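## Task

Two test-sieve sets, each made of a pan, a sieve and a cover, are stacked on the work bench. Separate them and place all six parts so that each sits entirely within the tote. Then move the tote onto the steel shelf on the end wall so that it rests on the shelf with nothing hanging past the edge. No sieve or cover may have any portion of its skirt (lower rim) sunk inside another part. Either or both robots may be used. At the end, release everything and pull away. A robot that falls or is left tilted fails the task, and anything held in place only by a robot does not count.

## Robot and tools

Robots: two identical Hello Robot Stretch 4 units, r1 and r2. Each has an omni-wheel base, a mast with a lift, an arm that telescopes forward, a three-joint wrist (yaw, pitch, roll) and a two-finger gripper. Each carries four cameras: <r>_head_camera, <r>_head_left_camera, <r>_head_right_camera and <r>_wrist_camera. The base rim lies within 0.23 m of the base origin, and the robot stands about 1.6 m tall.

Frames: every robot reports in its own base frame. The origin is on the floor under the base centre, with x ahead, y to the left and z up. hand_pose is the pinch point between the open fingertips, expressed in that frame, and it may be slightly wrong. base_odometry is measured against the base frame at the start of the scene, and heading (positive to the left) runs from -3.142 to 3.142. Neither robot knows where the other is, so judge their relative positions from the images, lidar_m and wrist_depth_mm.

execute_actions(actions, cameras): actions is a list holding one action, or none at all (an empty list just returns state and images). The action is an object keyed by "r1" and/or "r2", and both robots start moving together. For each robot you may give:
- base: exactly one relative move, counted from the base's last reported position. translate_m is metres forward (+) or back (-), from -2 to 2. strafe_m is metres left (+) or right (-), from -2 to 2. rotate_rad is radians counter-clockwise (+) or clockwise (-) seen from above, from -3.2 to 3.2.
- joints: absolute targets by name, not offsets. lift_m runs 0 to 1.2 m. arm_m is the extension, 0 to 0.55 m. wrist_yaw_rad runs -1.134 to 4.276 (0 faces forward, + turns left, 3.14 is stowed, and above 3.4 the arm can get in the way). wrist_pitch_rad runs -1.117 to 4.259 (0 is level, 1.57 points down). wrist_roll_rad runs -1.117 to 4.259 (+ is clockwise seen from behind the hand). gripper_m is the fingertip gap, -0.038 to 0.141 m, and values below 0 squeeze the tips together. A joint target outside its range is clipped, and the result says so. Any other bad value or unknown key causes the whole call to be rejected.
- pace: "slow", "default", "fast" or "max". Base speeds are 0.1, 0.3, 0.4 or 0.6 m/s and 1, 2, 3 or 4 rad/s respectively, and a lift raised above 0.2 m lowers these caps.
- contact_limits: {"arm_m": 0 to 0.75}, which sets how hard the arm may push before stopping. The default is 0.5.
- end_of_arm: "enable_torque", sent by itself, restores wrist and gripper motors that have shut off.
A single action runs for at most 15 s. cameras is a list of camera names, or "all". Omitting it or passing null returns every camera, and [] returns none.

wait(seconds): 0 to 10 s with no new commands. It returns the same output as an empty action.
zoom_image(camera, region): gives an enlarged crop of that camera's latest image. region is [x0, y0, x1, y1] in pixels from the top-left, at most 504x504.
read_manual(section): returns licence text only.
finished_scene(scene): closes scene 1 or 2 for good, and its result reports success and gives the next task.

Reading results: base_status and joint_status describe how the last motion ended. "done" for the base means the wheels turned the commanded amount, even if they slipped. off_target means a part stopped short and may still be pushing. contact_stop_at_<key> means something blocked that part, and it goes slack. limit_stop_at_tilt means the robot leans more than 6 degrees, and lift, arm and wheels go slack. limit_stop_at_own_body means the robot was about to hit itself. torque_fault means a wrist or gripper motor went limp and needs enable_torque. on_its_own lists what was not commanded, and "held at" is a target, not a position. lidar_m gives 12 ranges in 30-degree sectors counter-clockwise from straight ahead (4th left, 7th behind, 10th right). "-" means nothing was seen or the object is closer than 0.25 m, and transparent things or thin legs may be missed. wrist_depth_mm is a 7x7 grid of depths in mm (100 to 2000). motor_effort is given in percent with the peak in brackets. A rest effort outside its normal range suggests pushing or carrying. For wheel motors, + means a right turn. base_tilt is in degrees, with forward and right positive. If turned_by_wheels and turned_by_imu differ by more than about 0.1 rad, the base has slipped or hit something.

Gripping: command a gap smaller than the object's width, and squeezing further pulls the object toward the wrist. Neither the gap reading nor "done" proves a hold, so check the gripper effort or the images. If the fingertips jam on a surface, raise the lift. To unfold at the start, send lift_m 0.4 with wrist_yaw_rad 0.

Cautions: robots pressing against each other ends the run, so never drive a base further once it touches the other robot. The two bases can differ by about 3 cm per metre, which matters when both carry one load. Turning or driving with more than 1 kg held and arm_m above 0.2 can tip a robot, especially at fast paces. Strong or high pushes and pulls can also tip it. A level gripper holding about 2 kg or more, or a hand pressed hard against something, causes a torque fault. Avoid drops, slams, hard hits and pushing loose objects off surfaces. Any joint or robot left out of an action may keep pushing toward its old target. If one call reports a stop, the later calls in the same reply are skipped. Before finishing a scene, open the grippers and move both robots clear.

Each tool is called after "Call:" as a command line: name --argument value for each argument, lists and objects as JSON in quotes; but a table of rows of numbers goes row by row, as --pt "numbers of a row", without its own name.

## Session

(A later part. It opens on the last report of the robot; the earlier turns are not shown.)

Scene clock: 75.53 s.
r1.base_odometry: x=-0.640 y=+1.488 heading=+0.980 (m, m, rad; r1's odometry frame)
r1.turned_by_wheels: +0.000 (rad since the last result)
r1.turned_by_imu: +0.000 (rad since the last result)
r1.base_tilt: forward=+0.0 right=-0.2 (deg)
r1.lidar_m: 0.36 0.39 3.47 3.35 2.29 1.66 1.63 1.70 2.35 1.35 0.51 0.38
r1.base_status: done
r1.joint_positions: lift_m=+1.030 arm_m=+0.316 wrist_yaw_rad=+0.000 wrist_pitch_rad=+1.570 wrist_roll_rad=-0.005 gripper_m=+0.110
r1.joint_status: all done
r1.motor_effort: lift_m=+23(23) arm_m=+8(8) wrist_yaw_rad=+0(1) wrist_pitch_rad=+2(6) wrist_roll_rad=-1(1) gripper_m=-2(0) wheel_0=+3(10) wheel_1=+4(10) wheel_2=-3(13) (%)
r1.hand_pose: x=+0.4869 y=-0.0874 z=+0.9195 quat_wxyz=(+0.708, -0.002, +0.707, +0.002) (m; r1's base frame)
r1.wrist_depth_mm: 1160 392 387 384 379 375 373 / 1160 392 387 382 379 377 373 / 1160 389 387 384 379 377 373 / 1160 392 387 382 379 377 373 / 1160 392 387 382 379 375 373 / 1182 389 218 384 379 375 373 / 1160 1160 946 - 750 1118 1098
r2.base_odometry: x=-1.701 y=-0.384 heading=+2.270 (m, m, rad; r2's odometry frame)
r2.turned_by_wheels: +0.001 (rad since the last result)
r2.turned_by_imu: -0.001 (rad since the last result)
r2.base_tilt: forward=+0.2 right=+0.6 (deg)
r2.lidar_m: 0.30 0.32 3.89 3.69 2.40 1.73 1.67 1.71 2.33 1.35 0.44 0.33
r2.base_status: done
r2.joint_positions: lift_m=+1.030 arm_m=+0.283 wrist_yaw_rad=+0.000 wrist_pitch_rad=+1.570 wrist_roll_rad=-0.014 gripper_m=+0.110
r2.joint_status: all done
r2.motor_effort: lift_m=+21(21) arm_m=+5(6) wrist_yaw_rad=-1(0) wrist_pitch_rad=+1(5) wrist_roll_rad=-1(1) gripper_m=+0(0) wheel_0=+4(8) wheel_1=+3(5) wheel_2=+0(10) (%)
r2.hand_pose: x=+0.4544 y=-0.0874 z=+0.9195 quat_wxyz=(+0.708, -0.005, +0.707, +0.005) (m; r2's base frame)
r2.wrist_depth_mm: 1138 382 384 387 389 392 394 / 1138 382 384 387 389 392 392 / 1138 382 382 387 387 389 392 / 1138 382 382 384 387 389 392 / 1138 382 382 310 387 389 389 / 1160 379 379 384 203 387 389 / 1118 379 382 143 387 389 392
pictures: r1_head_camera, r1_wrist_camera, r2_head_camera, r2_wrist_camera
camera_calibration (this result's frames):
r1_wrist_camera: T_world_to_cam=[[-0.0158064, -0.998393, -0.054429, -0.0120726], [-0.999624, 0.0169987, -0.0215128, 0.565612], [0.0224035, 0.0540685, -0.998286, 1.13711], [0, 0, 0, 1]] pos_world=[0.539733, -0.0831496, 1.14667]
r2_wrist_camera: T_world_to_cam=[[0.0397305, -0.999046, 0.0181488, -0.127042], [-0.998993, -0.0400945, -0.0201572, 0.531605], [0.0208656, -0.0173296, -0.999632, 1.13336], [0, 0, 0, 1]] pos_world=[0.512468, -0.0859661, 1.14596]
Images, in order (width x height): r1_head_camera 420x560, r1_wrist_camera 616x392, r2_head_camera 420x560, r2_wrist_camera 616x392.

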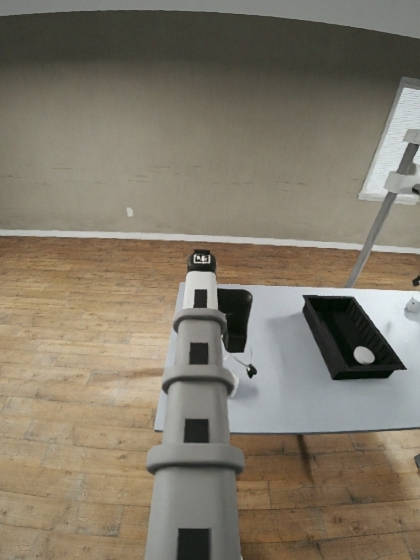

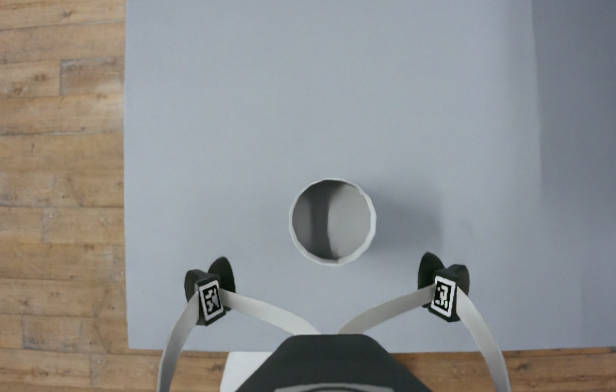

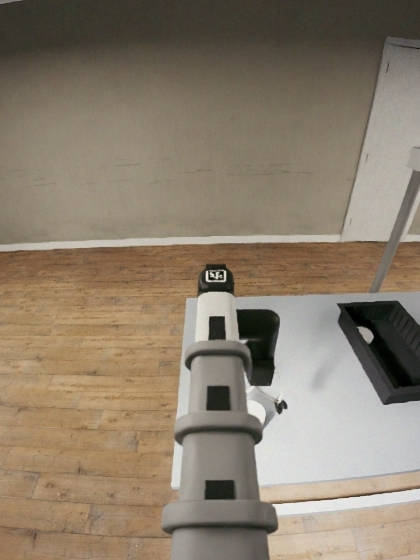

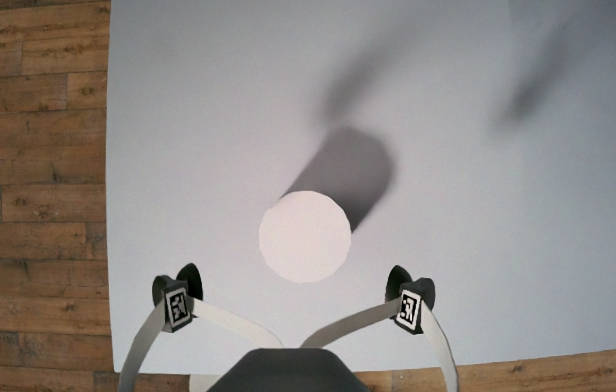

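Call:
execute_actions --actions '[{"r1":{"joints":{"arm_m":0.349}},"r2":{"base":{"strafe_m":-0.008},"joints":{"arm_m":0.311}}}]' --cameras '[]'

Call:
execute_actions --actions '[{"r1":{"joints":{"lift_m":0.93}},"r2":{"joints":{"lift_m":0.953}}}]' --cameras '["r1_wrist_camera","r2_wrist_camera"]'

Scene clock: 83.23 s.
r1.base_odometry: x=-0.640 y=+1.488 heading=+0.980 (m, m, rad; r1's odometry frame)
r1.turned_by_wheels: +0.000 (rad since the last result)
r1.turned_by_imu: +0.000 (rad since the last result)
r1.base_tilt: forward=+0.0 right=-0.2 (deg)
r1.lidar_m: 0.35 0.38 3.48 3.36 2.29 1.67 1.63 1.69 2.35 1.35 0.51 0.37
r1.base_status: not commanded
r1.joint_positions: lift_m=+1.030 arm_m=+0.348 wrist_yaw_rad=+0.000 wrist_pitch_rad=+1.570 wrist_roll_rad=-0.005 gripper_m=+0.110
r1.joint_status: all done
r1.motor_effort: lift_m=+23(23) arm_m=+8(7) wrist_yaw_rad=+1(1) wrist_pitch_rad=+1(2) wrist_roll_rad=-2(0) gripper_m=-2(0) wheel_0=+3(3) wheel_1=+5(4) wheel_2=-3(2) (%)
r1.hand_pose: x=+0.5188 y=-0.0874 z=+0.9195 quat_wxyz=(+0.707, -0.002, +0.707, +0.002) (m; r1's base frame)
r1.wrist_depth_mm: 1160 389 387 384 379 375 370 / 1160 389 384 382 379 377 370 / 1160 392 387 382 379 377 373 / 1160 389 387 382 379 375 373 / 1205 392 387 351 377 377 375 / 1160 392 217 384 379 375 375 / 1160 392 387 - 379 377 375
r2.base_odometry: x=-1.695 y=-0.379 heading=+2.269 (m, m, rad; r2's odometry frame)
r2.turned_by_wheels: +0.000 (rad since the last result)
r2.turned_by_imu: -0.001 (rad since the last result)
r2.base_tilt: forward=+0.2 right=+0.5 (deg)
r2.lidar_m: 0.30 0.32 3.88 3.69 2.43 1.75 1.64 1.70 2.33 1.35 0.46 0.32
r2.base_status: done
r2.joint_positions: lift_m=+1.030 arm_m=+0.310 wrist_yaw_rad=+0.000 wrist_pitch_rad=+1.570 wrist_roll_rad=-0.014 gripper_m=+0.110
r2.joint_status: all done
r2.motor_effort: lift_m=+21(21) arm_m=+5(6) wrist_yaw_rad=-1(0) wrist_pitch_rad=-1(0) wrist_roll_rad=-1(1) gripper_m=-2(3) wheel_0=+1(10) wheel_1=-2(5) wheel_2=+0(4) (%)
r2.hand_pose: x=+0.4813 y=-0.0874 z=+0.9195 quat_wxyz=(+0.707, -0.005, +0.707, +0.005) (m; r2's base frame)
r2.wrist_depth_mm: 1160 379 382 387 387 392 394 / 1138 382 384 384 387 389 394 / 1160 382 382 384 384 392 392 / 1138 379 382 384 387 389 394 / 1138 379 382 310 384 389 392 / 1138 379 379 312 203 389 389 / 1138 379 382 143 384 387 392
pictures: none
No camera images: the call's "cameras" was empty. Leave "cameras" out to get every camera's image.

Scene clock: 84.67 s.
r1.base_odometry: x=-0.640 y=+1.488 heading=+0.980 (m, m, rad; r1's odometry frame)
r1.turned_by_wheels: +0.000 (rad since the last result)
r1.turned_by_imu: +0.000 (rad since the last result)
r1.base_tilt: forward=+0.0 right=-0.1 (deg)
r1.lidar_m: 0.36 0.38 3.46 3.34 2.29 1.67 1.61 1.69 2.36 1.34 0.48 0.37
r1.base_status: not commanded
r1.joint_positions: lift_m=+0.930 arm_m=+0.348 wrist_yaw_rad=+0.000 wrist_pitch_rad=+1.570 wrist_roll_rad=-0.005 gripper_m=+0.110
r1.joint_status: all done
r1.motor_effort: lift_m=+18(25) arm_m=+7(7) wrist_yaw_rad=+1(0) wrist_pitch_rad=+1(2) wrist_roll_rad=-1(1) gripper_m=-1(1) wheel_0=+3(2) wheel_1=+5(4) wheel_2=-2(2) (%)
r1.hand_pose: x=+0.5188 y=-0.0874 z=+0.8200 quat_wxyz=(+0.707, -0.002, +0.707, +0.002) (m; r1's base frame)
r1.wrist_depth_mm: 1060 289 286 285 281 279 277 / 1060 289 286 283 281 279 277 / 1078 290 286 285 281 279 276 / 1060 290 286 283 282 279 277 / 1078 289 287 251 250 278 277 / 1078 290 216 250 249 278 277 / 1060 290 289 - 281 281 277
r2.base_odometry: x=-1.695 y=-0.379 heading=+2.269 (m, m, rad; r2's odometry frame)
r2.turned_by_wheels: +0.000 (rad since the last result)
r2.turned_by_imu: +0.000 (rad since the last result)
r2.base_tilt: forward=+0.1 right=+0.5 (deg)
r2.lidar_m: 0.30 0.31 3.87 3.69 2.43 1.75 1.66 1.74 2.33 1.36 0.45 0.33
r2.base_status: not commanded
r2.joint_positions: lift_m=+0.953 arm_m=+0.310 wrist_yaw_rad=+0.000 wrist_pitch_rad=+1.570 wrist_roll_rad=-0.014 gripper_m=+0.110
r2.joint_status: all done
r2.motor_effort: lift_m=+16(19) arm_m=+5(5) wrist_yaw_rad=+0(0) wrist_pitch_rad=-1(1) wrist_roll_rad=-1(1) gripper_m=-2(1) wheel_0=+1(1) wheel_1=-2(2) wheel_2=+0(0) (%)
r2.hand_pose: x=+0.4813 y=-0.0874 z=+0.8430 quat_wxyz=(+0.707, -0.005, +0.707, +0.005) (m; r2's base frame)
r2.wrist_depth_mm: 1060 303 307 307 309 312 314 / 303 304 306 309 310 312 314 / 301 303 306 307 309 312 314 / 301 303 306 306 309 310 312 / 301 303 304 235 309 310 312 / 1060 301 233 234 203 310 312 / 1060 303 304 142 309 310 312
pictures: r1_wrist_camera, r2_wrist_camera
camera_calibration (this result's frames):
r1_wrist_camera: T_world_to_cam=[[-0.0159399, -0.998391, -0.0544253, -0.0169215], [-0.999627, 0.0171196, -0.0212785, 0.5952], [0.022176, 0.0540658, -0.998291, 1.03711], [0, 0, 0, 1]] pos_world=[0.571709, -0.083156, 1.04708]
r2_wrist_camera: T_world_to_cam=[[0.0396386, -0.999049, 0.0181386, -0.12667], [-0.999002, -0.039998, -0.0199008, 0.556733], [0.0206074, -0.0173317, -0.999637, 1.05642], [0, 0, 0, 1]] pos_world=[0.539428, -0.0859718, 1.06941]
Images, in order (width x height): r1_wrist_camera 616x392, r2_wrist_camera 616x392.

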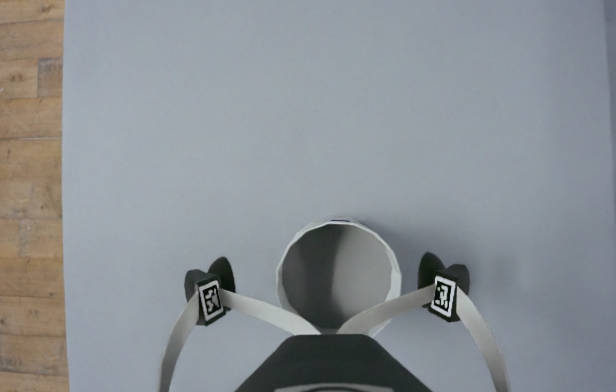

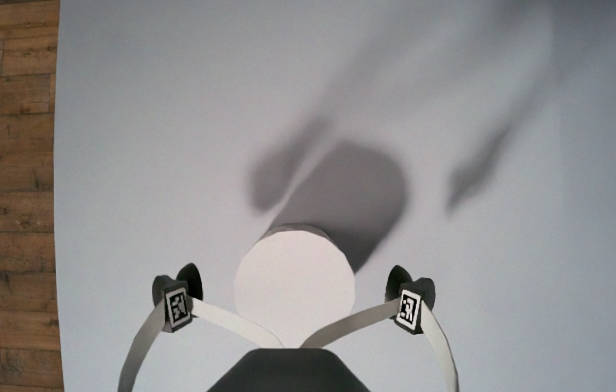

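Call:
execute_actions --actions '[{"r1":{"base":{"strafe_m":-0.008},"joints":{"gripper_m":0.05}},"r2":{"joints":{"gripper_m":0.05}}}]' --cameras '[]'

Call:
execute_actions --actions '[{"r1":{"joints":{"lift_m":0.96},"pace":"slow"},"r2":{"joints":{"lift_m":0.983},"pace":"slow"}}]' --cameras '["r1_wrist_camera","r2_wrist_camera","r1_head_right_camera","r2_head_right_camera"]'

Call:
zoom_image --camera "r1_head_right_camera" --region '[160, 250, 420, 410]'

Call:
zoom_image --camera "r2_head_right_camera" --region '[160, 250, 420, 410]'

Scene clock: 92.93 s.
r1.base_odometry: x=-0.633 y=+1.484 heading=+0.980 (m, m, rad; r1's odometry frame)
r1.turned_by_wheels: +0.000 (rad since the last result)
r1.turned_by_imu: +0.000 (rad since the last result)
r1.base_tilt: forward=-0.1 right=-0.2 (deg)
r1.lidar_m: 0.35 0.38 3.48 3.35 2.29 1.65 1.62 1.69 2.36 1.35 0.51 0.38
r1.base_status: done
r1.joint_positions: lift_m=+0.930 arm_m=+0.348 wrist_yaw_rad=+0.000 wrist_pitch_rad=+1.570 wrist_roll_rad=-0.005 gripper_m=+0.050
r1.joint_status: all done
r1.motor_effort: lift_m=+18(18) arm_m=+8(8) wrist_yaw_rad=+1(1) wrist_pitch_rad=+2(1) wrist_roll_rad=-1(3) gripper_m=-14(13) wheel_0=+2(15) wheel_1=-3(6) wheel_2=+0(2) (%)
r1.hand_pose: x=+0.5188 y=-0.0874 z=+0.8200 quat_wxyz=(+0.707, -0.002, +0.707, +0.002) (m; r1's base frame)
r1.wrist_depth_mm: 291 290 286 282 281 278 276 / 293 290 286 283 281 278 277 / 683 289 287 283 281 279 277 / 683 289 287 283 282 279 277 / 676 289 287 251 279 279 277 / 1060 290 195 250 222 278 277 / 1078 290 287 - 282 279 277
r2.base_odometry: x=-1.695 y=-0.379 heading=+2.269 (m, m, rad; r2's odometry frame)
r2.turned_by_wheels: +0.000 (rad since the last result)
r2.turned_by_imu: -0.001 (rad since the last result)
r2.base_tilt: forward=+0.1 right=+0.5 (deg)
r2.lidar_m: 0.28 0.32 3.89 3.71 2.42 1.75 1.65 1.72 2.30 1.35 0.45 0.32
r2.base_status: not commanded
r2.joint_positions: lift_m=+0.953 arm_m=+0.310 wrist_yaw_rad=+0.000 wrist_pitch_rad=+1.570 wrist_roll_rad=-0.014 gripper_m=+0.050
r2.joint_status: all done
r2.motor_effort: lift_m=+16(16) arm_m=+5(5) wrist_yaw_rad=+0(0) wrist_pitch_rad=-1(1) wrist_roll_rad=-1(1) gripper_m=-14(13) wheel_0=+1(1) wheel_1=-2(2) wheel_2=+0(0) (%)
r2.hand_pose: x=+0.4813 y=-0.0874 z=+0.8430 quat_wxyz=(+0.707, -0.005, +0.707, +0.005) (m; r2's base frame)
r2.wrist_depth_mm: 1060 304 306 309 310 312 314 / 303 304 306 309 310 310 312 / 303 304 306 307 309 312 314 / 301 303 306 307 309 312 314 / 301 303 303 235 309 309 312 / 1060 303 200 234 202 310 312 / 1060 301 304 189 309 309 310
pictures: none
No camera images: the call's "cameras" was empty. Leave "cameras" out to get every camera's image.

Scene clock: 94.00 s.
r1.base_odometry: x=-0.633 y=+1.484 heading=+0.980 (m, m, rad; r1's odometry frame)
r1.turned_by_wheels: +0.000 (rad since the last result)
r1.turned_by_imu: +0.000 (rad since the last result)
r1.base_tilt: forward=+0.0 right=-0.2 (deg)
r1.lidar_m: 0.33 0.38 3.48 3.36 2.29 1.68 1.63 1.69 2.35 1.36 0.51 0.37
r1.base_status: not commanded
r1.joint_positions: lift_m=+0.960 arm_m=+0.348 wrist_yaw_rad=+0.000 wrist_pitch_rad=+1.570 wrist_roll_rad=-0.005 gripper_m=+0.050
r1.joint_status: all done
r1.motor_effort: lift_m=+24(26) arm_m=+8(8) wrist_yaw_rad=+0(1) wrist_pitch_rad=+1(1) wrist_roll_rad=+0(1) gripper_m=-14(14) wheel_0=+2(2) wheel_1=-3(3) wheel_2=+0(0) (%)
r1.hand_pose: x=+0.5188 y=-0.0874 z=+0.8494 quat_wxyz=(+0.707, -0.002, +0.707, +0.002) (m; r1's base frame)
r1.wrist_depth_mm: 1078 319 315 312 310 307 304 / 1078 320 315 314 309 307 306 / 1098 320 317 312 309 307 306 / 1098 320 319 314 309 306 306 / 1098 320 315 251 309 307 304 / 1078 320 195 250 223 306 306 / 1098 320 317 - 309 309 304
r2.base_odometry: x=-1.695 y=-0.379 heading=+2.269 (m, m, rad; r2's odometry frame)
r2.turned_by_wheels: +0.000 (rad since the last result)
r2.turned_by_imu: +0.000 (rad since the last result)
r2.base_tilt: forward=+0.0 right=+0.6 (deg)
r2.lidar_m: 0.30 0.33 3.88 3.72 2.41 1.74 1.65 1.73 2.33 1.37 0.45 0.33
r2.base_status: not commanded
r2.joint_positions: lift_m=+0.983 arm_m=+0.310 wrist_yaw_rad=+0.000 wrist_pitch_rad=+1.570 wrist_roll_rad=-0.014 gripper_m=+0.050
r2.joint_status: all done
r2.motor_effort: lift_m=+22(22) arm_m=+5(5) wrist_yaw_rad=-1(0) wrist_pitch_rad=+0(1) wrist_roll_rad=-1(1) gripper_m=-3(13) wheel_0=+1(1) wheel_1=-2(2) wheel_2=+0(0) (%)
r2.hand_pose: x=+0.4813 y=-0.0874 z=+0.8725 quat_wxyz=(+0.707, -0.005, +0.707, +0.005) (m; r2's base frame)
r2.wrist_depth_mm: 1098 334 336 338 340 343 343 / 1098 334 336 338 340 342 343 / 1098 332 334 338 340 342 342 / 1098 332 334 336 340 342 343 / 1078 332 336 264 338 342 342 / 1098 332 198 263 204 342 342 / 1098 330 334 140 338 340 342
pictures: r1_head_right_camera, r1_wrist_camera, r2_head_right_camera, r2_wrist_camera
camera_calibration (this result's frames):
r1_wrist_camera: T_world_to_cam=[[-0.0159399, -0.998391, -0.0544253, -0.0153167], [-0.999627, 0.0171196, -0.0212784, 0.59583], [0.0221759, 0.0540658, -0.998291, 1.06654], [0, 0, 0, 1]] pos_world=[0.571712, -0.083156, 1.07657]
r2_wrist_camera: T_world_to_cam=[[0.0396387, -0.999049, 0.0181386, -0.127205], [-0.999002, -0.0399981, -0.0199009, 0.557321], [0.0206075, -0.0173317, -0.999637, 1.08591], [0, 0, 0, 1]] pos_world=[0.539429, -0.0859718, 1.09891]
Images, in order (width x height): r1_head_right_camera 420x672, r1_wrist_camera 616x392, r2_head_right_camera 420x672, r2_wrist_camera 616x392.

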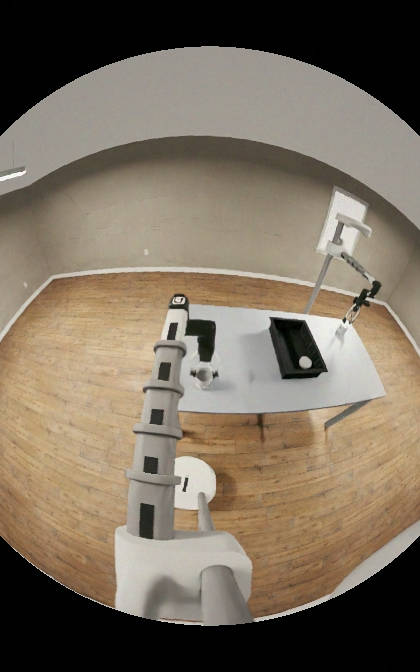

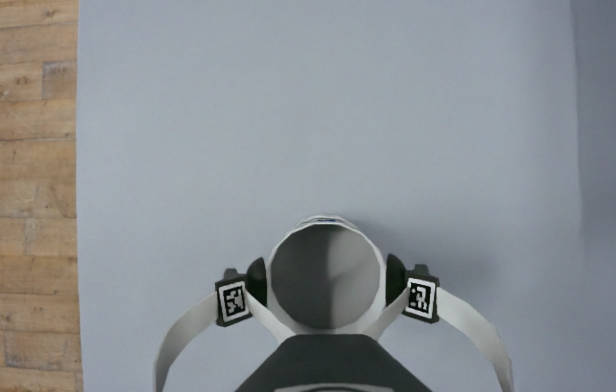

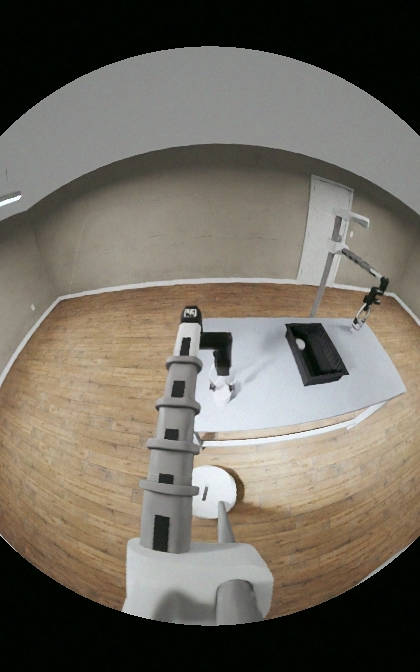

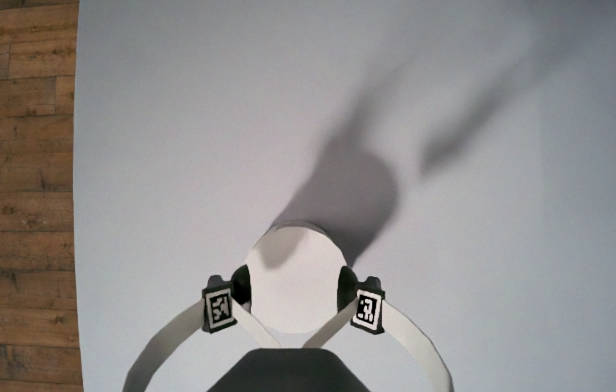

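Region (160, 250, 420, 410) of r1_head_right_camera's 420x672 image, scaled by 1.938, with more detail than that image has; it fills the top 310 rows of this view, and the rest is white.

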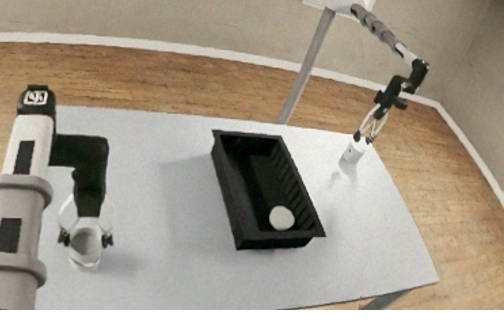

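Region (160, 250, 420, 410) of r2_head_right_camera's 420x672 image, scaled by 1.938, with more detail than that image has; it fills the top 310 rows of this view, and the rest is white.

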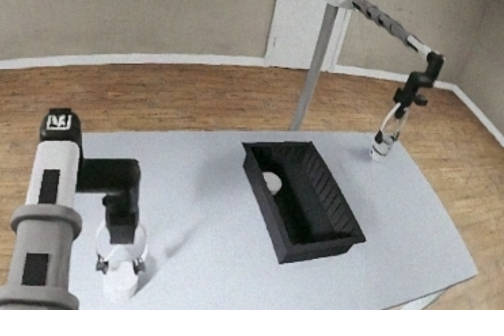

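r1's appears separated; r2 retries lower.

Call:
execute_actions --actions '[{"r1":{"joints":{"lift_m":1.06}},"r2":{"joints":{"gripper_m":0.105}}}]' --cameras '[]'

Call:
execute_actions --actions '[{"r1":{"base":{"strafe_m":-0.45}},"r2":{"joints":{"lift_m":0.944}}}]' --cameras '[]'

Call:
execute_actions --actions '[{"r2":{"joints":{"gripper_m":0.05}}}]' --cameras '[]'

Call:
execute_actions --actions '[{"r2":{"joints":{"lift_m":0.98},"pace":"slow"}}]' --cameras '["r1_wrist_camera","r2_wrist_camera","r1_head_camera","r2_head_right_camera"]'

Call:
zoom_image --camera "r1_head_camera" --region '[260, 200, 420, 360]'

Scene clock: 101.17 s.
r1.base_odometry: x=-0.633 y=+1.484 heading=+0.980 (m, m, rad; r1's odometry frame)
r1.turned_by_wheels: +0.000 (rad since the last result)
r1.turned_by_imu: +0.000 (rad since the last result)
r1.base_tilt: forward=+0.0 right=-0.2 (deg)
r1.lidar_m: 0.36 0.38 3.47 3.36 2.30 1.67 1.63 1.71 2.38 1.34 0.52 0.37
r1.base_status: not commanded
r1.joint_positions: lift_m=+1.060 arm_m=+0.348 wrist_yaw_rad=+0.000 wrist_pitch_rad=+1.570 wrist_roll_rad=-0.005 gripper_m=+0.050
r1.joint_status: all done
r1.motor_effort: lift_m=+24(25) arm_m=+7(8) wrist_yaw_rad=+1(1) wrist_pitch_rad=+2(1) wrist_roll_rad=-1(1) gripper_m=-15(15) wheel_0=+3(3) wheel_1=-3(3) wheel_2=+0(0) (%)
r1.hand_pose: x=+0.5188 y=-0.0874 z=+0.9495 quat_wxyz=(+0.707, -0.002, +0.707, +0.002) (m; r1's base frame)
r1.wrist_depth_mm: 1205 1182 418 410 407 404 402 / 1182 421 415 413 407 404 402 / 1205 421 418 413 407 404 402 / 1205 421 415 413 410 404 402 / 1205 1160 418 250 410 404 402 / 1182 1182 196 250 223 404 402 / 1205 1182 418 - 410 407 404
r2.base_odometry: x=-1.695 y=-0.379 heading=+2.269 (m, m, rad; r2's odometry frame)
r2.turned_by_wheels: +0.000 (rad since the last result)
r2.turned_by_imu: -0.001 (rad since the last result)
r2.base_tilt: forward=+0.2 right=+0.5 (deg)
r2.lidar_m: 0.29 0.32 3.89 3.71 2.43 1.71 1.65 1.72 2.32 1.35 0.45 0.33
r2.base_status: not commanded
r2.joint_positions: lift_m=+0.983 arm_m=+0.310 wrist_yaw_rad=+0.000 wrist_pitch_rad=+1.570 wrist_roll_rad=-0.014 gripper_m=+0.105
r2.joint_status: all done
r2.motor_effort: lift_m=+22(22) arm_m=+5(5) wrist_yaw_rad=+1(0) wrist_pitch_rad=-1(0) wrist_roll_rad=-1(1) gripper_m=-1(4) wheel_0=+1(1) wheel_1=-2(2) wheel_2=+0(0) (%)
r2.hand_pose: x=+0.4813 y=-0.0874 z=+0.8725 quat_wxyz=(+0.707, -0.005, +0.707, +0.005) (m; r2's base frame)
r2.wrist_depth_mm: 1098 334 336 338 340 343 343 / 1098 332 336 338 338 342 343 / 1098 334 336 338 340 340 343 / 1098 332 334 338 340 342 343 / 1078 332 334 263 338 342 342 / 1098 330 263 263 208 340 342 / 1098 330 334 142 338 338 340
pictures: none
No camera images: the call's "cameras" was empty. Leave "cameras" out to get every camera's image.

Scene clock: 104.00 s.
r1.base_odometry: x=-0.260 y=+1.233 heading=+0.980 (m, m, rad; r1's odometry frame)
r1.turned_by_wheels: +0.000 (rad since the last result)
r1.turned_by_imu: +0.000 (rad since the last result)
r1.base_tilt: forward=+0.0 right=-0.2 (deg)
r1.lidar_m: 0.34 0.36 0.55 3.79 2.26 1.72 1.64 1.70 2.37 4.54 0.50 0.37
r1.base_status: done
r1.joint_positions: lift_m=+1.060 arm_m=+0.348 wrist_yaw_rad=+0.000 wrist_pitch_rad=+1.570 wrist_roll_rad=-0.005 gripper_m=+0.050
r1.joint_status: not commanded
r1.motor_effort: lift_m=+22(23) arm_m=+8(7) wrist_yaw_rad=+0(0) wrist_pitch_rad=+1(2) wrist_roll_rad=-2(1) gripper_m=-4(14) wheel_0=+1(11) wheel_1=-3(14) wheel_2=+0(1) (%)
r1.hand_pose: x=+0.5188 y=-0.0874 z=+0.9496 quat_wxyz=(+0.707, -0.002, +0.707, +0.002) (m; r1's base frame)
r1.wrist_depth_mm: 427 421 415 407 407 402 359 / 427 418 415 407 407 394 315 / 424 421 415 410 407 384 322 / 424 421 415 413 407 404 317 / 424 418 415 410 324 404 402 / 424 421 415 410 195 404 402 / 427 424 415 - 410 404 404
r2.base_odometry: x=-1.695 y=-0.379 heading=+2.269 (m, m, rad; r2's odometry frame)
r2.turned_by_wheels: +0.000 (rad since the last result)
r2.turned_by_imu: -0.001 (rad since the last result)
r2.base_tilt: forward=+0.1 right=+0.5 (deg)
r2.lidar_m: 0.30 0.32 3.89 3.70 2.44 1.74 1.66 1.73 2.31 1.38 0.47 0.30
r2.base_status: not commanded
r2.joint_positions: lift_m=+0.944 arm_m=+0.310 wrist_yaw_rad=+0.000 wrist_pitch_rad=+1.570 wrist_roll_rad=-0.014 gripper_m=+0.105
r2.joint_status: all done
r2.motor_effort: lift_m=+16(19) arm_m=+5(5) wrist_yaw_rad=+0(1) wrist_pitch_rad=+0(0) wrist_roll_rad=-1(1) gripper_m=-2(1) wheel_0=+1(1) wheel_1=-2(2) wheel_2=+0(0) (%)
r2.hand_pose: x=+0.4813 y=-0.0874 z=+0.8340 quat_wxyz=(+0.707, -0.005, +0.707, +0.005) (m; r2's base frame)
r2.wrist_depth_mm: 294 296 297 298 301 303 304 / 294 296 297 298 301 303 304 / 294 293 296 298 300 303 304 / 293 294 297 298 300 301 303 / 293 294 296 225 300 303 303 / 293 294 224 224 208 301 303 / 293 294 294 141 298 301 303
pictures: none
No camera images: the call's "cameras" was empty. Leave "cameras" out to get every camera's image.

Scene clock: 105.40 s.
r1.base_odometry: x=-0.260 y=+1.233 heading=+0.980 (m, m, rad; r1's odometry frame)
r1.turned_by_wheels: +0.000 (rad since the last result)
r1.turned_by_imu: +0.000 (rad since the last result)
r1.base_tilt: forward=+0.0 right=-0.1 (deg)
r1.lidar_m: 0.34 0.37 0.54 3.81 2.27 1.72 1.63 1.71 2.38 4.53 0.49 0.37
r1.base_status: not commanded
r1.joint_positions: lift_m=+1.060 arm_m=+0.348 wrist_yaw_rad=+0.000 wrist_pitch_rad=+1.570 wrist_roll_rad=-0.005 gripper_m=+0.050
r1.joint_status: not commanded
r1.motor_effort: lift_m=+22(22) arm_m=+7(7) wrist_yaw_rad=+0(0) wrist_pitch_rad=+1(0) wrist_roll_rad=+0(0) gripper_m=-2(3) wheel_0=+2(2) wheel_1=-3(3) wheel_2=+0(0) (%)
r1.hand_pose: x=+0.5188 y=-0.0874 z=+0.9496 quat_wxyz=(+0.707, -0.002, +0.707, +0.002) (m; r1's base frame)
r1.wrist_depth_mm: 424 418 415 407 404 402 362 / 424 421 415 407 404 397 319 / 424 421 418 410 410 384 322 / 424 421 415 410 404 404 315 / 424 418 418 413 322 404 402 / 427 421 415 413 195 404 402 / 427 421 415 - 407 407 404
r2.base_odometry: x=-1.695 y=-0.379 heading=+2.269 (m, m, rad; r2's odometry frame)
r2.turned_by_wheels: +0.000 (rad since the last result)
r2.turned_by_imu: +0.000 (rad since the last result)
r2.base_tilt: forward=+0.1 right=+0.5 (deg)
r2.lidar_m: 0.29 0.33 3.88 3.71 2.41 1.73 1.66 1.72 2.32 1.35 0.46 0.31
r2.base_status: not commanded
r2.joint_positions: lift_m=+0.944 arm_m=+0.310 wrist_yaw_rad=+0.000 wrist_pitch_rad=+1.570 wrist_roll_rad=-0.014 gripper_m=+0.050
r2.joint_status: all done
r2.motor_effort: lift_m=+16(16) arm_m=+5(5) wrist_yaw_rad=+0(0) wrist_pitch_rad=-1(0) wrist_roll_rad=-1(1) gripper_m=-18(18) wheel_0=+1(1) wheel_1=-2(2) wheel_2=+0(0) (%)
r2.hand_pose: x=+0.4813 y=-0.0874 z=+0.8340 quat_wxyz=(+0.707, -0.005, +0.707, +0.005) (m; r2's base frame)
r2.wrist_depth_mm: 293 296 297 298 301 303 304 / 294 294 297 298 300 301 304 / 293 294 297 298 301 303 303 / 293 294 296 298 300 301 304 / 293 294 296 221 298 301 301 / 293 294 209 221 196 300 303 / 291 293 294 144 298 300 303
pictures: none
No camera images: the call's "cameras" was empty. Leave "cameras" out to get every camera's image.

Scene clock: 106.53 s.
r1.base_odometry: x=-0.260 y=+1.233 heading=+0.980 (m, m, rad; r1's odometry frame)
r1.turned_by_wheels: +0.000 (rad since the last result)
r1.turned_by_imu: +0.000 (rad since the last result)
r1.base_tilt: forward=-0.1 right=-0.2 (deg)
r1.lidar_m: 0.34 0.38 0.54 3.80 2.28 1.72 1.63 1.69 2.37 4.53 0.51 0.35
r1.base_status: not commanded
r1.joint_positions: lift_m=+1.060 arm_m=+0.348 wrist_yaw_rad=+0.000 wrist_pitch_rad=+1.570 wrist_roll_rad=-0.005 gripper_m=+0.050
r1.joint_status: not commanded
r1.motor_effort: lift_m=+22(22) arm_m=+8(7) wrist_yaw_rad=+1(0) wrist_pitch_rad=+0(1) wrist_roll_rad=+1(0) gripper_m=-2(3) wheel_0=+2(2) wheel_1=-3(3) wheel_2=+0(0) (%)
r1.hand_pose: x=+0.5188 y=-0.0874 z=+0.9496 quat_wxyz=(+0.707, -0.002, +0.707, +0.002) (m; r1's base frame)
r1.wrist_depth_mm: 424 421 418 410 404 404 362 / 424 421 415 410 404 394 317 / 424 424 415 407 407 379 322 / 424 421 418 407 404 404 319 / 427 421 415 413 325 404 402 / 424 421 415 413 195 404 402 / 427 424 415 - 407 404 402
r2.base_odometry: x=-1.695 y=-0.379 heading=+2.269 (m, m, rad; r2's odometry frame)
r2.turned_by_wheels: +0.000 (rad since the last result)
r2.turned_by_imu: +0.000 (rad since the last result)
r2.base_tilt: forward=+0.1 right=+0.6 (deg)
r2.lidar_m: 0.29 0.33 3.89 3.71 2.43 1.73 1.66 1.73 2.33 1.35 0.46 0.33
r2.base_status: not commanded
r2.joint_positions: lift_m=+0.980 arm_m=+0.310 wrist_yaw_rad=+0.000 wrist_pitch_rad=+1.570 wrist_roll_rad=-0.014 gripper_m=+0.050
r2.joint_status: all done
r2.motor_effort: lift_m=+22(23) arm_m=+5(5) wrist_yaw_rad=+0(0) wrist_pitch_rad=+0(1) wrist_roll_rad=-1(1) gripper_m=-16(17) wheel_0=+1(1) wheel_1=-2(2) wheel_2=+0(0) (%)
r2.hand_pose: x=+0.4813 y=-0.0874 z=+0.8695 quat_wxyz=(+0.707, -0.005, +0.707, +0.005) (m; r2's base frame)
r2.wrist_depth_mm: 1098 329 332 334 336 340 340 / 1098 329 330 334 336 340 340 / 1098 330 332 334 336 338 342 / 1078 329 330 332 336 338 340 / 1078 330 330 221 334 338 338 / 1078 329 209 221 196 336 340 / 1078 329 330 144 334 338 338
pictures: r1_head_camera, r1_wrist_camera, r2_head_right_camera, r2_wrist_camera
camera_calibration (this result's frames):
r1_wrist_camera: T_world_to_cam=[[-0.0159486, -0.998391, -0.0544227, -0.00986496], [-0.999631, 0.0171193, -0.0211136, 0.597768], [0.0220113, 0.0540658, -0.998295, 1.16661], [0, 0, 0, 1]] pos_world=[0.571712, -0.083156, 1.1767]
r2_wrist_camera: T_world_to_cam=[[0.0396388, -0.999049, 0.0181386, -0.127151], [-0.999002, -0.0399982, -0.0199009, 0.557264], [0.0206075, -0.0173317, -0.999637, 1.08289], [0, 0, 0, 1]] pos_world=[0.539432, -0.0859718, 1.0959]
Images, in order (width x height): r1_head_camera 420x560, r1_wrist_camera 616x392, r2_head_right_camera 420x672, r2_wrist_camera 616x392.

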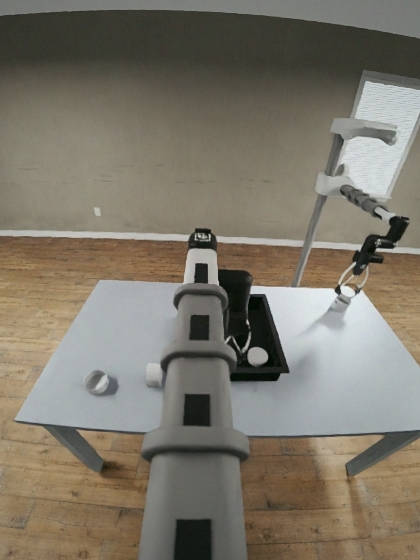

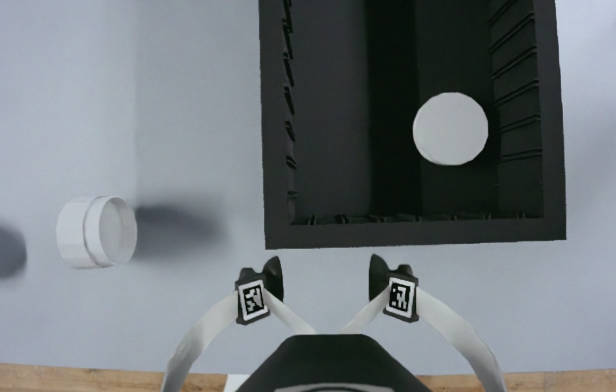

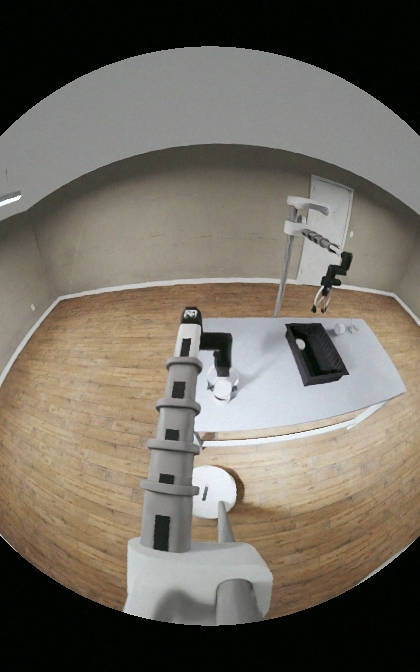

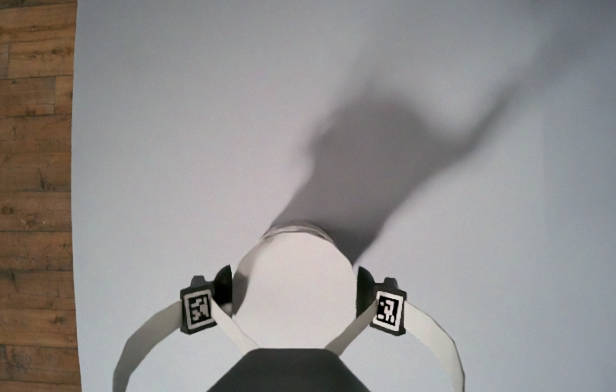

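Region (260, 200, 420, 360) of r1_head_camera's 420x560 image, scaled by 3.150, with more detail than that image has.

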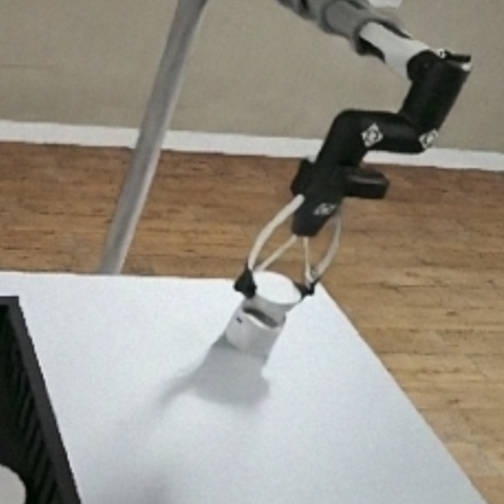

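Call:
execute_actions --actions '[{"r1":{"base":{"strafe_m":0.25},"joints":{"gripper_m":0.12,"arm_m":0.32}},"r2":{"joints":{"lift_m":1.04,"gripper_m":0.04},"pace":"slow"}}]' --cameras '["r1_wrist_camera"]'

Call:
execute_actions --actions '[{"r2":{"base":{"strafe_m":-0.45},"pace":"slow"}}]' --cameras '["r2_wrist_camera","r2_head_camera"]'

Scene clock: 115.37 s.
r1.base_odometry: x=-0.467 y=+1.372 heading=+0.980 (m, m, rad; r1's odometry frame)
r1.turned_by_wheels: +0.000 (rad since the last result)
r1.turned_by_imu: +0.000 (rad since the last result)
r1.base_tilt: forward=+0.0 right=-0.2 (deg)
r1.lidar_m: 0.36 0.38 3.65 3.55 2.30 1.71 1.63 1.70 2.36 4.78 0.51 0.37
r1.base_status: done
r1.joint_positions: lift_m=+1.060 arm_m=+0.321 wrist_yaw_rad=+0.000 wrist_pitch_rad=+1.570 wrist_roll_rad=-0.005 gripper_m=+0.120
r1.joint_status: all done
r1.motor_effort: lift_m=+22(22) arm_m=-8(4) wrist_yaw_rad=+1(0) wrist_pitch_rad=+0(1) wrist_roll_rad=+0(0) gripper_m=-1(3) wheel_0=-2(12) wheel_1=+3(14) wheel_2=+0(1) (%)
r1.hand_pose: x=+0.4925 y=-0.0874 z=+0.9496 quat_wxyz=(+0.707, -0.002, +0.707, +0.002) (m; r1's base frame)
r1.wrist_depth_mm: 424 418 418 415 413 404 359 / 424 418 413 413 407 404 317 / 424 418 418 410 407 404 375 / 424 421 418 345 410 407 322 / 424 421 415 413 410 404 402 / 424 424 211 413 407 404 399 / 1205 1182 976 - 1160 1138 1138
r2.base_odometry: x=-1.695 y=-0.379 heading=+2.269 (m, m, rad; r2's odometry frame)
r2.turned_by_wheels: +0.000 (rad since the last result)
r2.turned_by_imu: -0.001 (rad since the last result)
r2.base_tilt: forward=+0.1 right=+0.6 (deg)
r2.lidar_m: 0.30 0.32 3.88 3.71 2.44 1.75 1.66 1.73 2.33 1.34 0.46 0.32
r2.base_status: not commanded
r2.joint_positions: lift_m=+1.040 arm_m=+0.310 wrist_yaw_rad=+0.000 wrist_pitch_rad=+1.570 wrist_roll_rad=-0.014 gripper_m=+0.041
r2.joint_status: all done
r2.motor_effort: lift_m=+22(22) arm_m=+5(5) wrist_yaw_rad=-1(0) wrist_pitch_rad=-1(0) wrist_roll_rad=-1(2) gripper_m=-24(24) wheel_0=+1(1) wheel_1=-2(2) wheel_2=+0(0) (%)
r2.hand_pose: x=+0.4813 y=-0.0874 z=+0.9295 quat_wxyz=(+0.707, -0.005, +0.707, +0.005) (m; r2's base frame)
r2.wrist_depth_mm: 1138 392 394 394 399 399 404 / 1160 392 392 394 397 402 402 / 1160 389 394 394 397 399 402 / 1160 389 392 397 397 399 402 / 1160 389 392 217 397 399 402 / 1138 387 206 216 195 397 399 / 1138 389 389 141 397 397 399
pictures: r1_wrist_camera
camera_calibration (this result's frames):
r1_wrist_camera: T_world_to_cam=[[-0.0159569, -0.99839, -0.0544226, -0.0102789], [-0.99963, 0.0171274, -0.0211096, 0.571505], [0.0220077, 0.0540656, -0.998295, 1.1672], [0, 0, 0, 1]] pos_world=[0.545442, -0.0831564, 1.17672]
Images, in order (width x height): r1_wrist_camera 616x392.

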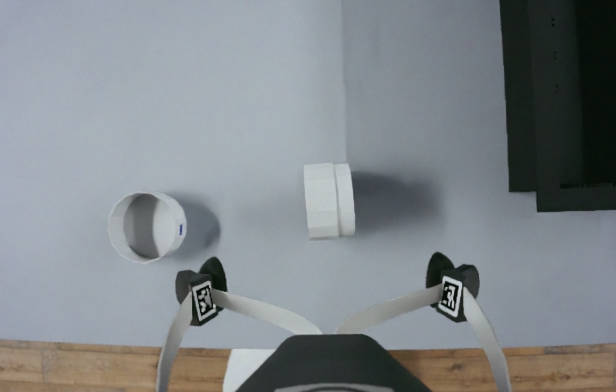

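Scene clock: 121.00 s.
r1.base_odometry: x=-0.467 y=+1.372 heading=+0.980 (m, m, rad; r1's odometry frame)
r1.turned_by_wheels: +0.000 (rad since the last result)
r1.turned_by_imu: +0.000 (rad since the last result)
r1.base_tilt: forward=+0.0 right=-0.2 (deg)
r1.lidar_m: 0.36 0.38 3.64 3.56 2.29 1.69 1.62 1.69 2.35 4.78 0.51 0.37
r1.base_status: not commanded
r1.joint_positions: lift_m=+1.060 arm_m=+0.321 wrist_yaw_rad=+0.000 wrist_pitch_rad=+1.570 wrist_roll_rad=-0.005 gripper_m=+0.120
r1.joint_status: not commanded
r1.motor_effort: lift_m=+22(22) arm_m=-8(8) wrist_yaw_rad=+1(0) wrist_pitch_rad=+1(0) wrist_roll_rad=+0(2) gripper_m=-1(1) wheel_0=-2(2) wheel_1=+2(3) wheel_2=+0(0) (%)
r1.hand_pose: x=+0.4925 y=-0.0874 z=+0.9496 quat_wxyz=(+0.707, -0.002, +0.707, +0.002) (m; r1's base frame)
r1.wrist_depth_mm: 424 421 415 413 407 404 355 / 424 421 418 413 410 404 317 / 427 421 415 413 410 404 375 / 427 418 418 347 410 404 322 / 427 418 415 415 410 404 404 / 427 421 212 410 407 404 402 / 1205 1205 976 - 1160 1138 1138
r2.base_odometry: x=-1.351 y=-0.089 heading=+2.269 (m, m, rad; r2's odometry frame)
r2.turned_by_wheels: +0.000 (rad since the last result)
r2.turned_by_imu: -0.005 (rad since the last result)
r2.base_tilt: forward=+0.2 right=+0.6 (deg)
r2.lidar_m: 0.31 0.32 0.43 4.16 2.41 1.74 1.65 1.71 2.30 4.14 0.46 0.35
r2.base_status: done
r2.joint_positions: lift_m=+1.040 arm_m=+0.310 wrist_yaw_rad=+0.000 wrist_pitch_rad=+1.570 wrist_roll_rad=-0.014 gripper_m=+0.041
r2.joint_status: not commanded
r2.motor_effort: lift_m=+22(22) arm_m=+5(5) wrist_yaw_rad=+0(0) wrist_pitch_rad=-2(0) wrist_roll_rad=-1(1) gripper_m=-23(23) wheel_0=+2(6) wheel_1=-3(9) wheel_2=+1(1) (%)
r2.hand_pose: x=+0.4813 y=-0.0874 z=+0.9295 quat_wxyz=(+0.707, -0.005, +0.707, +0.005) (m; r2's base frame)
r2.wrist_depth_mm: 389 392 392 392 397 384 402 / 389 389 394 394 394 394 312 / 387 389 392 389 394 397 357 / 387 392 392 392 392 349 357 / 387 389 392 217 397 399 402 / 384 389 207 216 195 397 399 / 387 389 389 142 394 399 399
pictures: r2_head_camera, r2_wrist_camera
camera_calibration (this result's frames):
r2_wrist_camera: T_world_to_cam=[[0.0396387, -0.999049, 0.0181386, -0.128241], [-0.999002, -0.0399981, -0.0199009, 0.558511], [0.0206075, -0.0173317, -0.999637, 1.14288], [0, 0, 0, 1]] pos_world=[0.539484, -0.0859718, 1.15591]
Images, in order (width x height): r2_head_camera 420x560, r2_wrist_camera 616x392.

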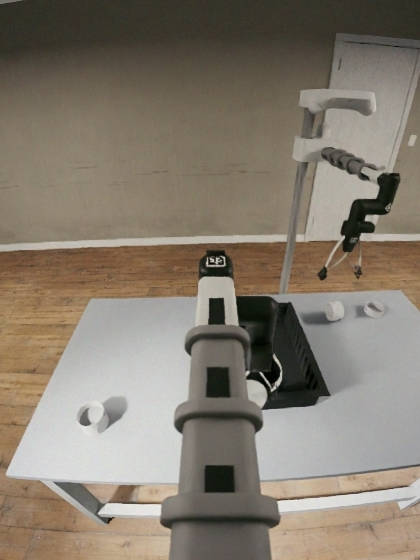

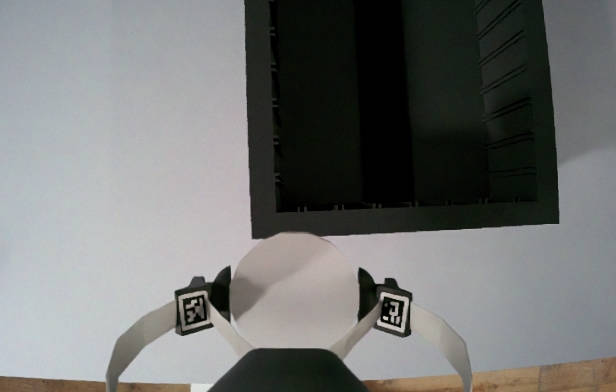

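Call:
execute_actions --actions '[{"r1":{"base":{"strafe_m":0.008},"joints":{"wrist_roll_rad":1.57,"arm_m":0.373}},"r2":{"base":{"strafe_m":-0.058},"joints":{"arm_m":0.41},"pace":"slow"}}]' --cameras '["r1_wrist_camera","r2_wrist_camera"]'

Call:
execute_actions --actions '[{"r1":{"joints":{"lift_m":0.92},"pace":"slow"},"r2":{"joints":{"lift_m":0.903},"pace":"slow"}}]' --cameras '["r1_wrist_camera","r2_wrist_camera"]'

Scene clock: 136.07 s.
r1.base_odometry: x=-0.474 y=+1.377 heading=+0.980 (m, m, rad; r1's odometry frame)
r1.turned_by_wheels: +0.000 (rad since the last result)
r1.turned_by_imu: +0.000 (rad since the last result)
r1.base_tilt: forward=+0.0 right=-0.2 (deg)
r1.lidar_m: 0.35 0.37 3.64 3.54 2.31 1.70 1.63 1.71 2.37 4.78 0.50 0.36
r1.base_status: done
r1.joint_positions: lift_m=+1.060 arm_m=+0.372 wrist_yaw_rad=+0.000 wrist_pitch_rad=+1.570 wrist_roll_rad=+1.570 gripper_m=+0.120
r1.joint_status: all done
r1.motor_effort: lift_m=+22(22) arm_m=+7(8) wrist_yaw_rad=+0(0) wrist_pitch_rad=+1(1) wrist_roll_rad=+1(6) gripper_m=-1(0) wheel_0=+1(10) wheel_1=+4(10) wheel_2=+0(0) (%)
r1.hand_pose: x=+0.5428 y=-0.0874 z=+0.9496 quat_wxyz=(+0.501, +0.500, +0.500, -0.499) (m; r1's base frame)
r1.wrist_depth_mm: 332 357 329 379 410 1118 1138 / 421 418 415 413 410 1160 1138 / 421 418 415 413 410 1160 1138 / 421 418 418 413 410 931 946 / 424 421 415 347 410 917 917 / 421 418 212 413 410 946 1118 / 424 415 415 - 407 407 1138
r2.base_odometry: x=-1.307 y=-0.052 heading=+2.269 (m, m, rad; r2's odometry frame)
r2.turned_by_wheels: +0.000 (rad since the last result)
r2.turned_by_imu: -0.002 (rad since the last result)
r2.base_tilt: forward=+0.2 right=+0.5 (deg)
r2.lidar_m: 0.31 0.32 0.45 4.22 2.41 1.74 1.64 1.71 2.30 4.07 0.48 0.33
r2.base_status: done
r2.joint_positions: lift_m=+1.040 arm_m=+0.409 wrist_yaw_rad=+0.000 wrist_pitch_rad=+1.570 wrist_roll_rad=-0.014 gripper_m=+0.041
r2.joint_status: all done
r2.motor_effort: lift_m=+22(22) arm_m=+5(6) wrist_yaw_rad=+0(0) wrist_pitch_rad=-1(1) wrist_roll_rad=-1(1) gripper_m=-23(23) wheel_0=+3(8) wheel_1=-3(10) wheel_2=+0(1) (%)
r2.hand_pose: x=+0.5802 y=-0.0874 z=+0.9295 quat_wxyz=(+0.707, -0.005, +0.707, +0.005) (m; r2's base frame)
r2.wrist_depth_mm: 387 389 368 392 394 343 402 / 387 389 384 394 394 351 402 / 387 389 382 392 394 362 402 / 387 392 377 392 392 362 402 / 387 389 310 217 392 342 402 / 387 387 207 217 195 317 402 / 387 387 389 141 394 397 399
pictures: r1_wrist_camera, r2_wrist_camera
camera_calibration (this result's frames):
r1_wrist_camera: T_world_to_cam=[[-0.99828, 0.019684, -0.0552152, 0.613462], [0.020831, 0.999577, -0.0202754, 0.152958], [0.0547927, -0.0213907, -0.998269, 1.14168], [0, 0, 0, 1]] pos_world=[0.546665, -0.140547, 1.17668]
r2_wrist_camera: T_world_to_cam=[[0.0396388, -0.999049, 0.0181385, -0.132162], [-0.999002, -0.0399981, -0.0198976, 0.657323], [0.0206042, -0.0173317, -0.999637, 1.14084], [0, 0, 0, 1]] pos_world=[0.638399, -0.0859718, 1.15591]
Images, in order (width x height): r1_wrist_camera 616x392, r2_wrist_camera 616x392.

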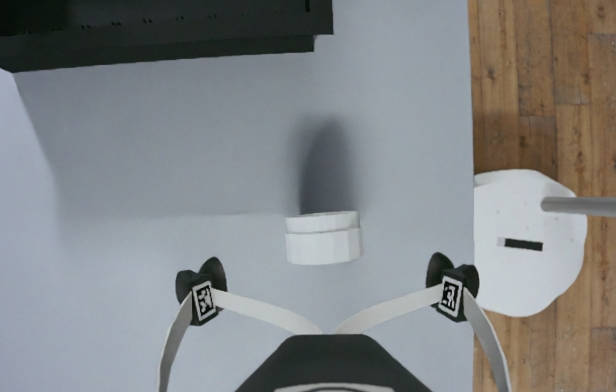

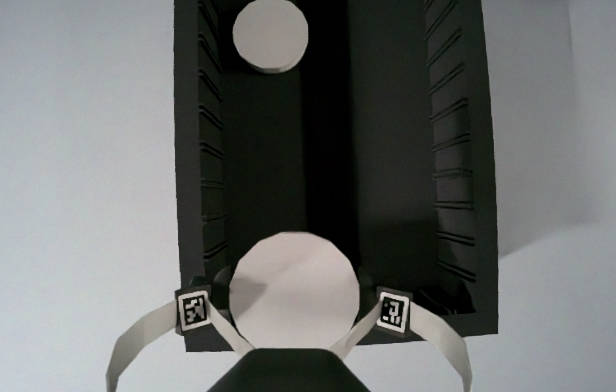

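Scene clock: 138.03 s.
r1.base_odometry: x=-0.474 y=+1.377 heading=+0.980 (m, m, rad; r1's odometry frame)
r1.turned_by_wheels: +0.000 (rad since the last result)
r1.turned_by_imu: +0.000 (rad since the last result)
r1.base_tilt: forward=+0.0 right=-0.2 (deg)
r1.lidar_m: 0.35 0.39 3.64 3.54 2.28 1.70 1.64 1.70 2.37 4.78 0.51 0.37
r1.base_status: not commanded
r1.joint_positions: lift_m=+0.920 arm_m=+0.372 wrist_yaw_rad=+0.000 wrist_pitch_rad=+1.570 wrist_roll_rad=+1.570 gripper_m=+0.120
r1.joint_status: all done
r1.motor_effort: lift_m=+17(16) arm_m=+8(8) wrist_yaw_rad=+0(0) wrist_pitch_rad=+0(1) wrist_roll_rad=+0(1) gripper_m=-1(0) wheel_0=+1(0) wheel_1=+4(4) wheel_2=+0(0) (%)
r1.hand_pose: x=+0.5428 y=-0.0874 z=+0.8100 quat_wxyz=(+0.501, +0.500, +0.500, -0.499) (m; r1's base frame)
r1.wrist_depth_mm: 281 279 277 276 272 270 1008 / 281 279 277 274 272 271 1008 / 281 279 277 273 272 270 976 / 281 279 276 274 272 270 798 / 281 278 276 199 271 270 798 / 281 279 212 198 212 270 788 / 279 279 276 - 271 271 1008
r2.base_odometry: x=-1.307 y=-0.052 heading=+2.269 (m, m, rad; r2's odometry frame)
r2.turned_by_wheels: +0.000 (rad since the last result)
r2.turned_by_imu: +0.000 (rad since the last result)
r2.base_tilt: forward=+0.1 right=+0.5 (deg)
r2.lidar_m: 0.30 0.33 0.44 4.21 2.42 1.72 1.65 1.71 2.29 4.06 0.48 0.34
r2.base_status: not commanded
r2.joint_positions: lift_m=+0.903 arm_m=+0.409 wrist_yaw_rad=+0.000 wrist_pitch_rad=+1.570 wrist_roll_rad=-0.014 gripper_m=+0.041
r2.joint_status: all done
r2.motor_effort: lift_m=+16(21) arm_m=+5(5) wrist_yaw_rad=+0(0) wrist_pitch_rad=+0(1) wrist_roll_rad=-1(1) gripper_m=-22(23) wheel_0=+3(3) wheel_1=-3(3) wheel_2=+0(0) (%)
r2.hand_pose: x=+0.5802 y=-0.0874 z=+0.7930 quat_wxyz=(+0.707, -0.005, +0.707, +0.005) (m; r2's base frame)
r2.wrist_depth_mm: 253 173 253 255 257 256 - / 252 176 253 254 255 257 206 / 252 175 253 254 256 256 213 / 252 173 252 254 255 256 210 / 252 168 252 217 255 256 212 / 252 165 207 216 195 256 218 / 252 165 231 141 223 208 -
pictures: r1_wrist_camera, r2_wrist_camera
camera_calibration (this result's frames):
r1_wrist_camera: T_world_to_cam=[[-0.99828, 0.0196867, -0.0552152, 0.605755], [0.0208338, 0.999577, -0.0202754, 0.150125], [0.0547927, -0.0213909, -0.998269, 1.0023], [0, 0, 0, 1]] pos_world=[0.546667, -0.140547, 1.03705]
r2_wrist_camera: T_world_to_cam=[[0.0396387, -0.999049, 0.0181385, -0.129686], [-0.999002, -0.0399981, -0.0198975, 0.654611], [0.0206041, -0.0173317, -0.999637, 1.00438], [0, 0, 0, 1]] pos_world=[0.638403, -0.0859718, 1.0194]
Images, in order (width x height): r1_wrist_camera 616x392, r2_wrist_camera 616x392.

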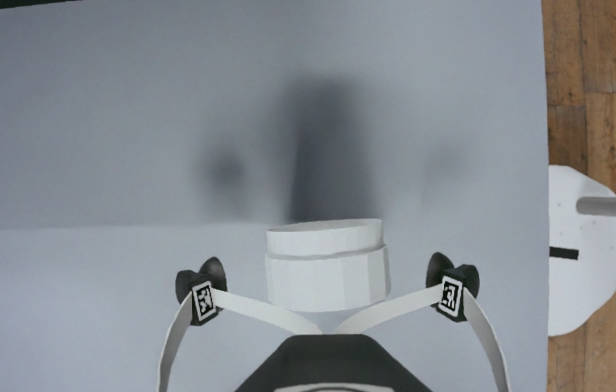

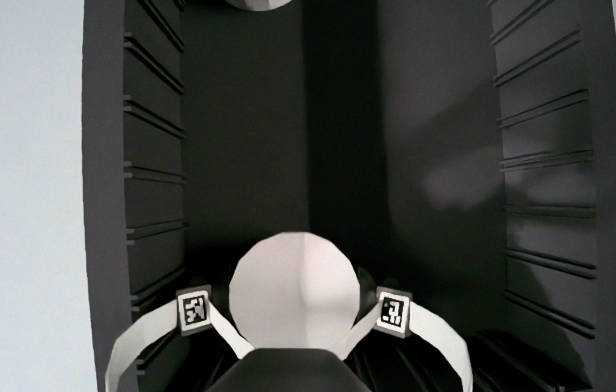

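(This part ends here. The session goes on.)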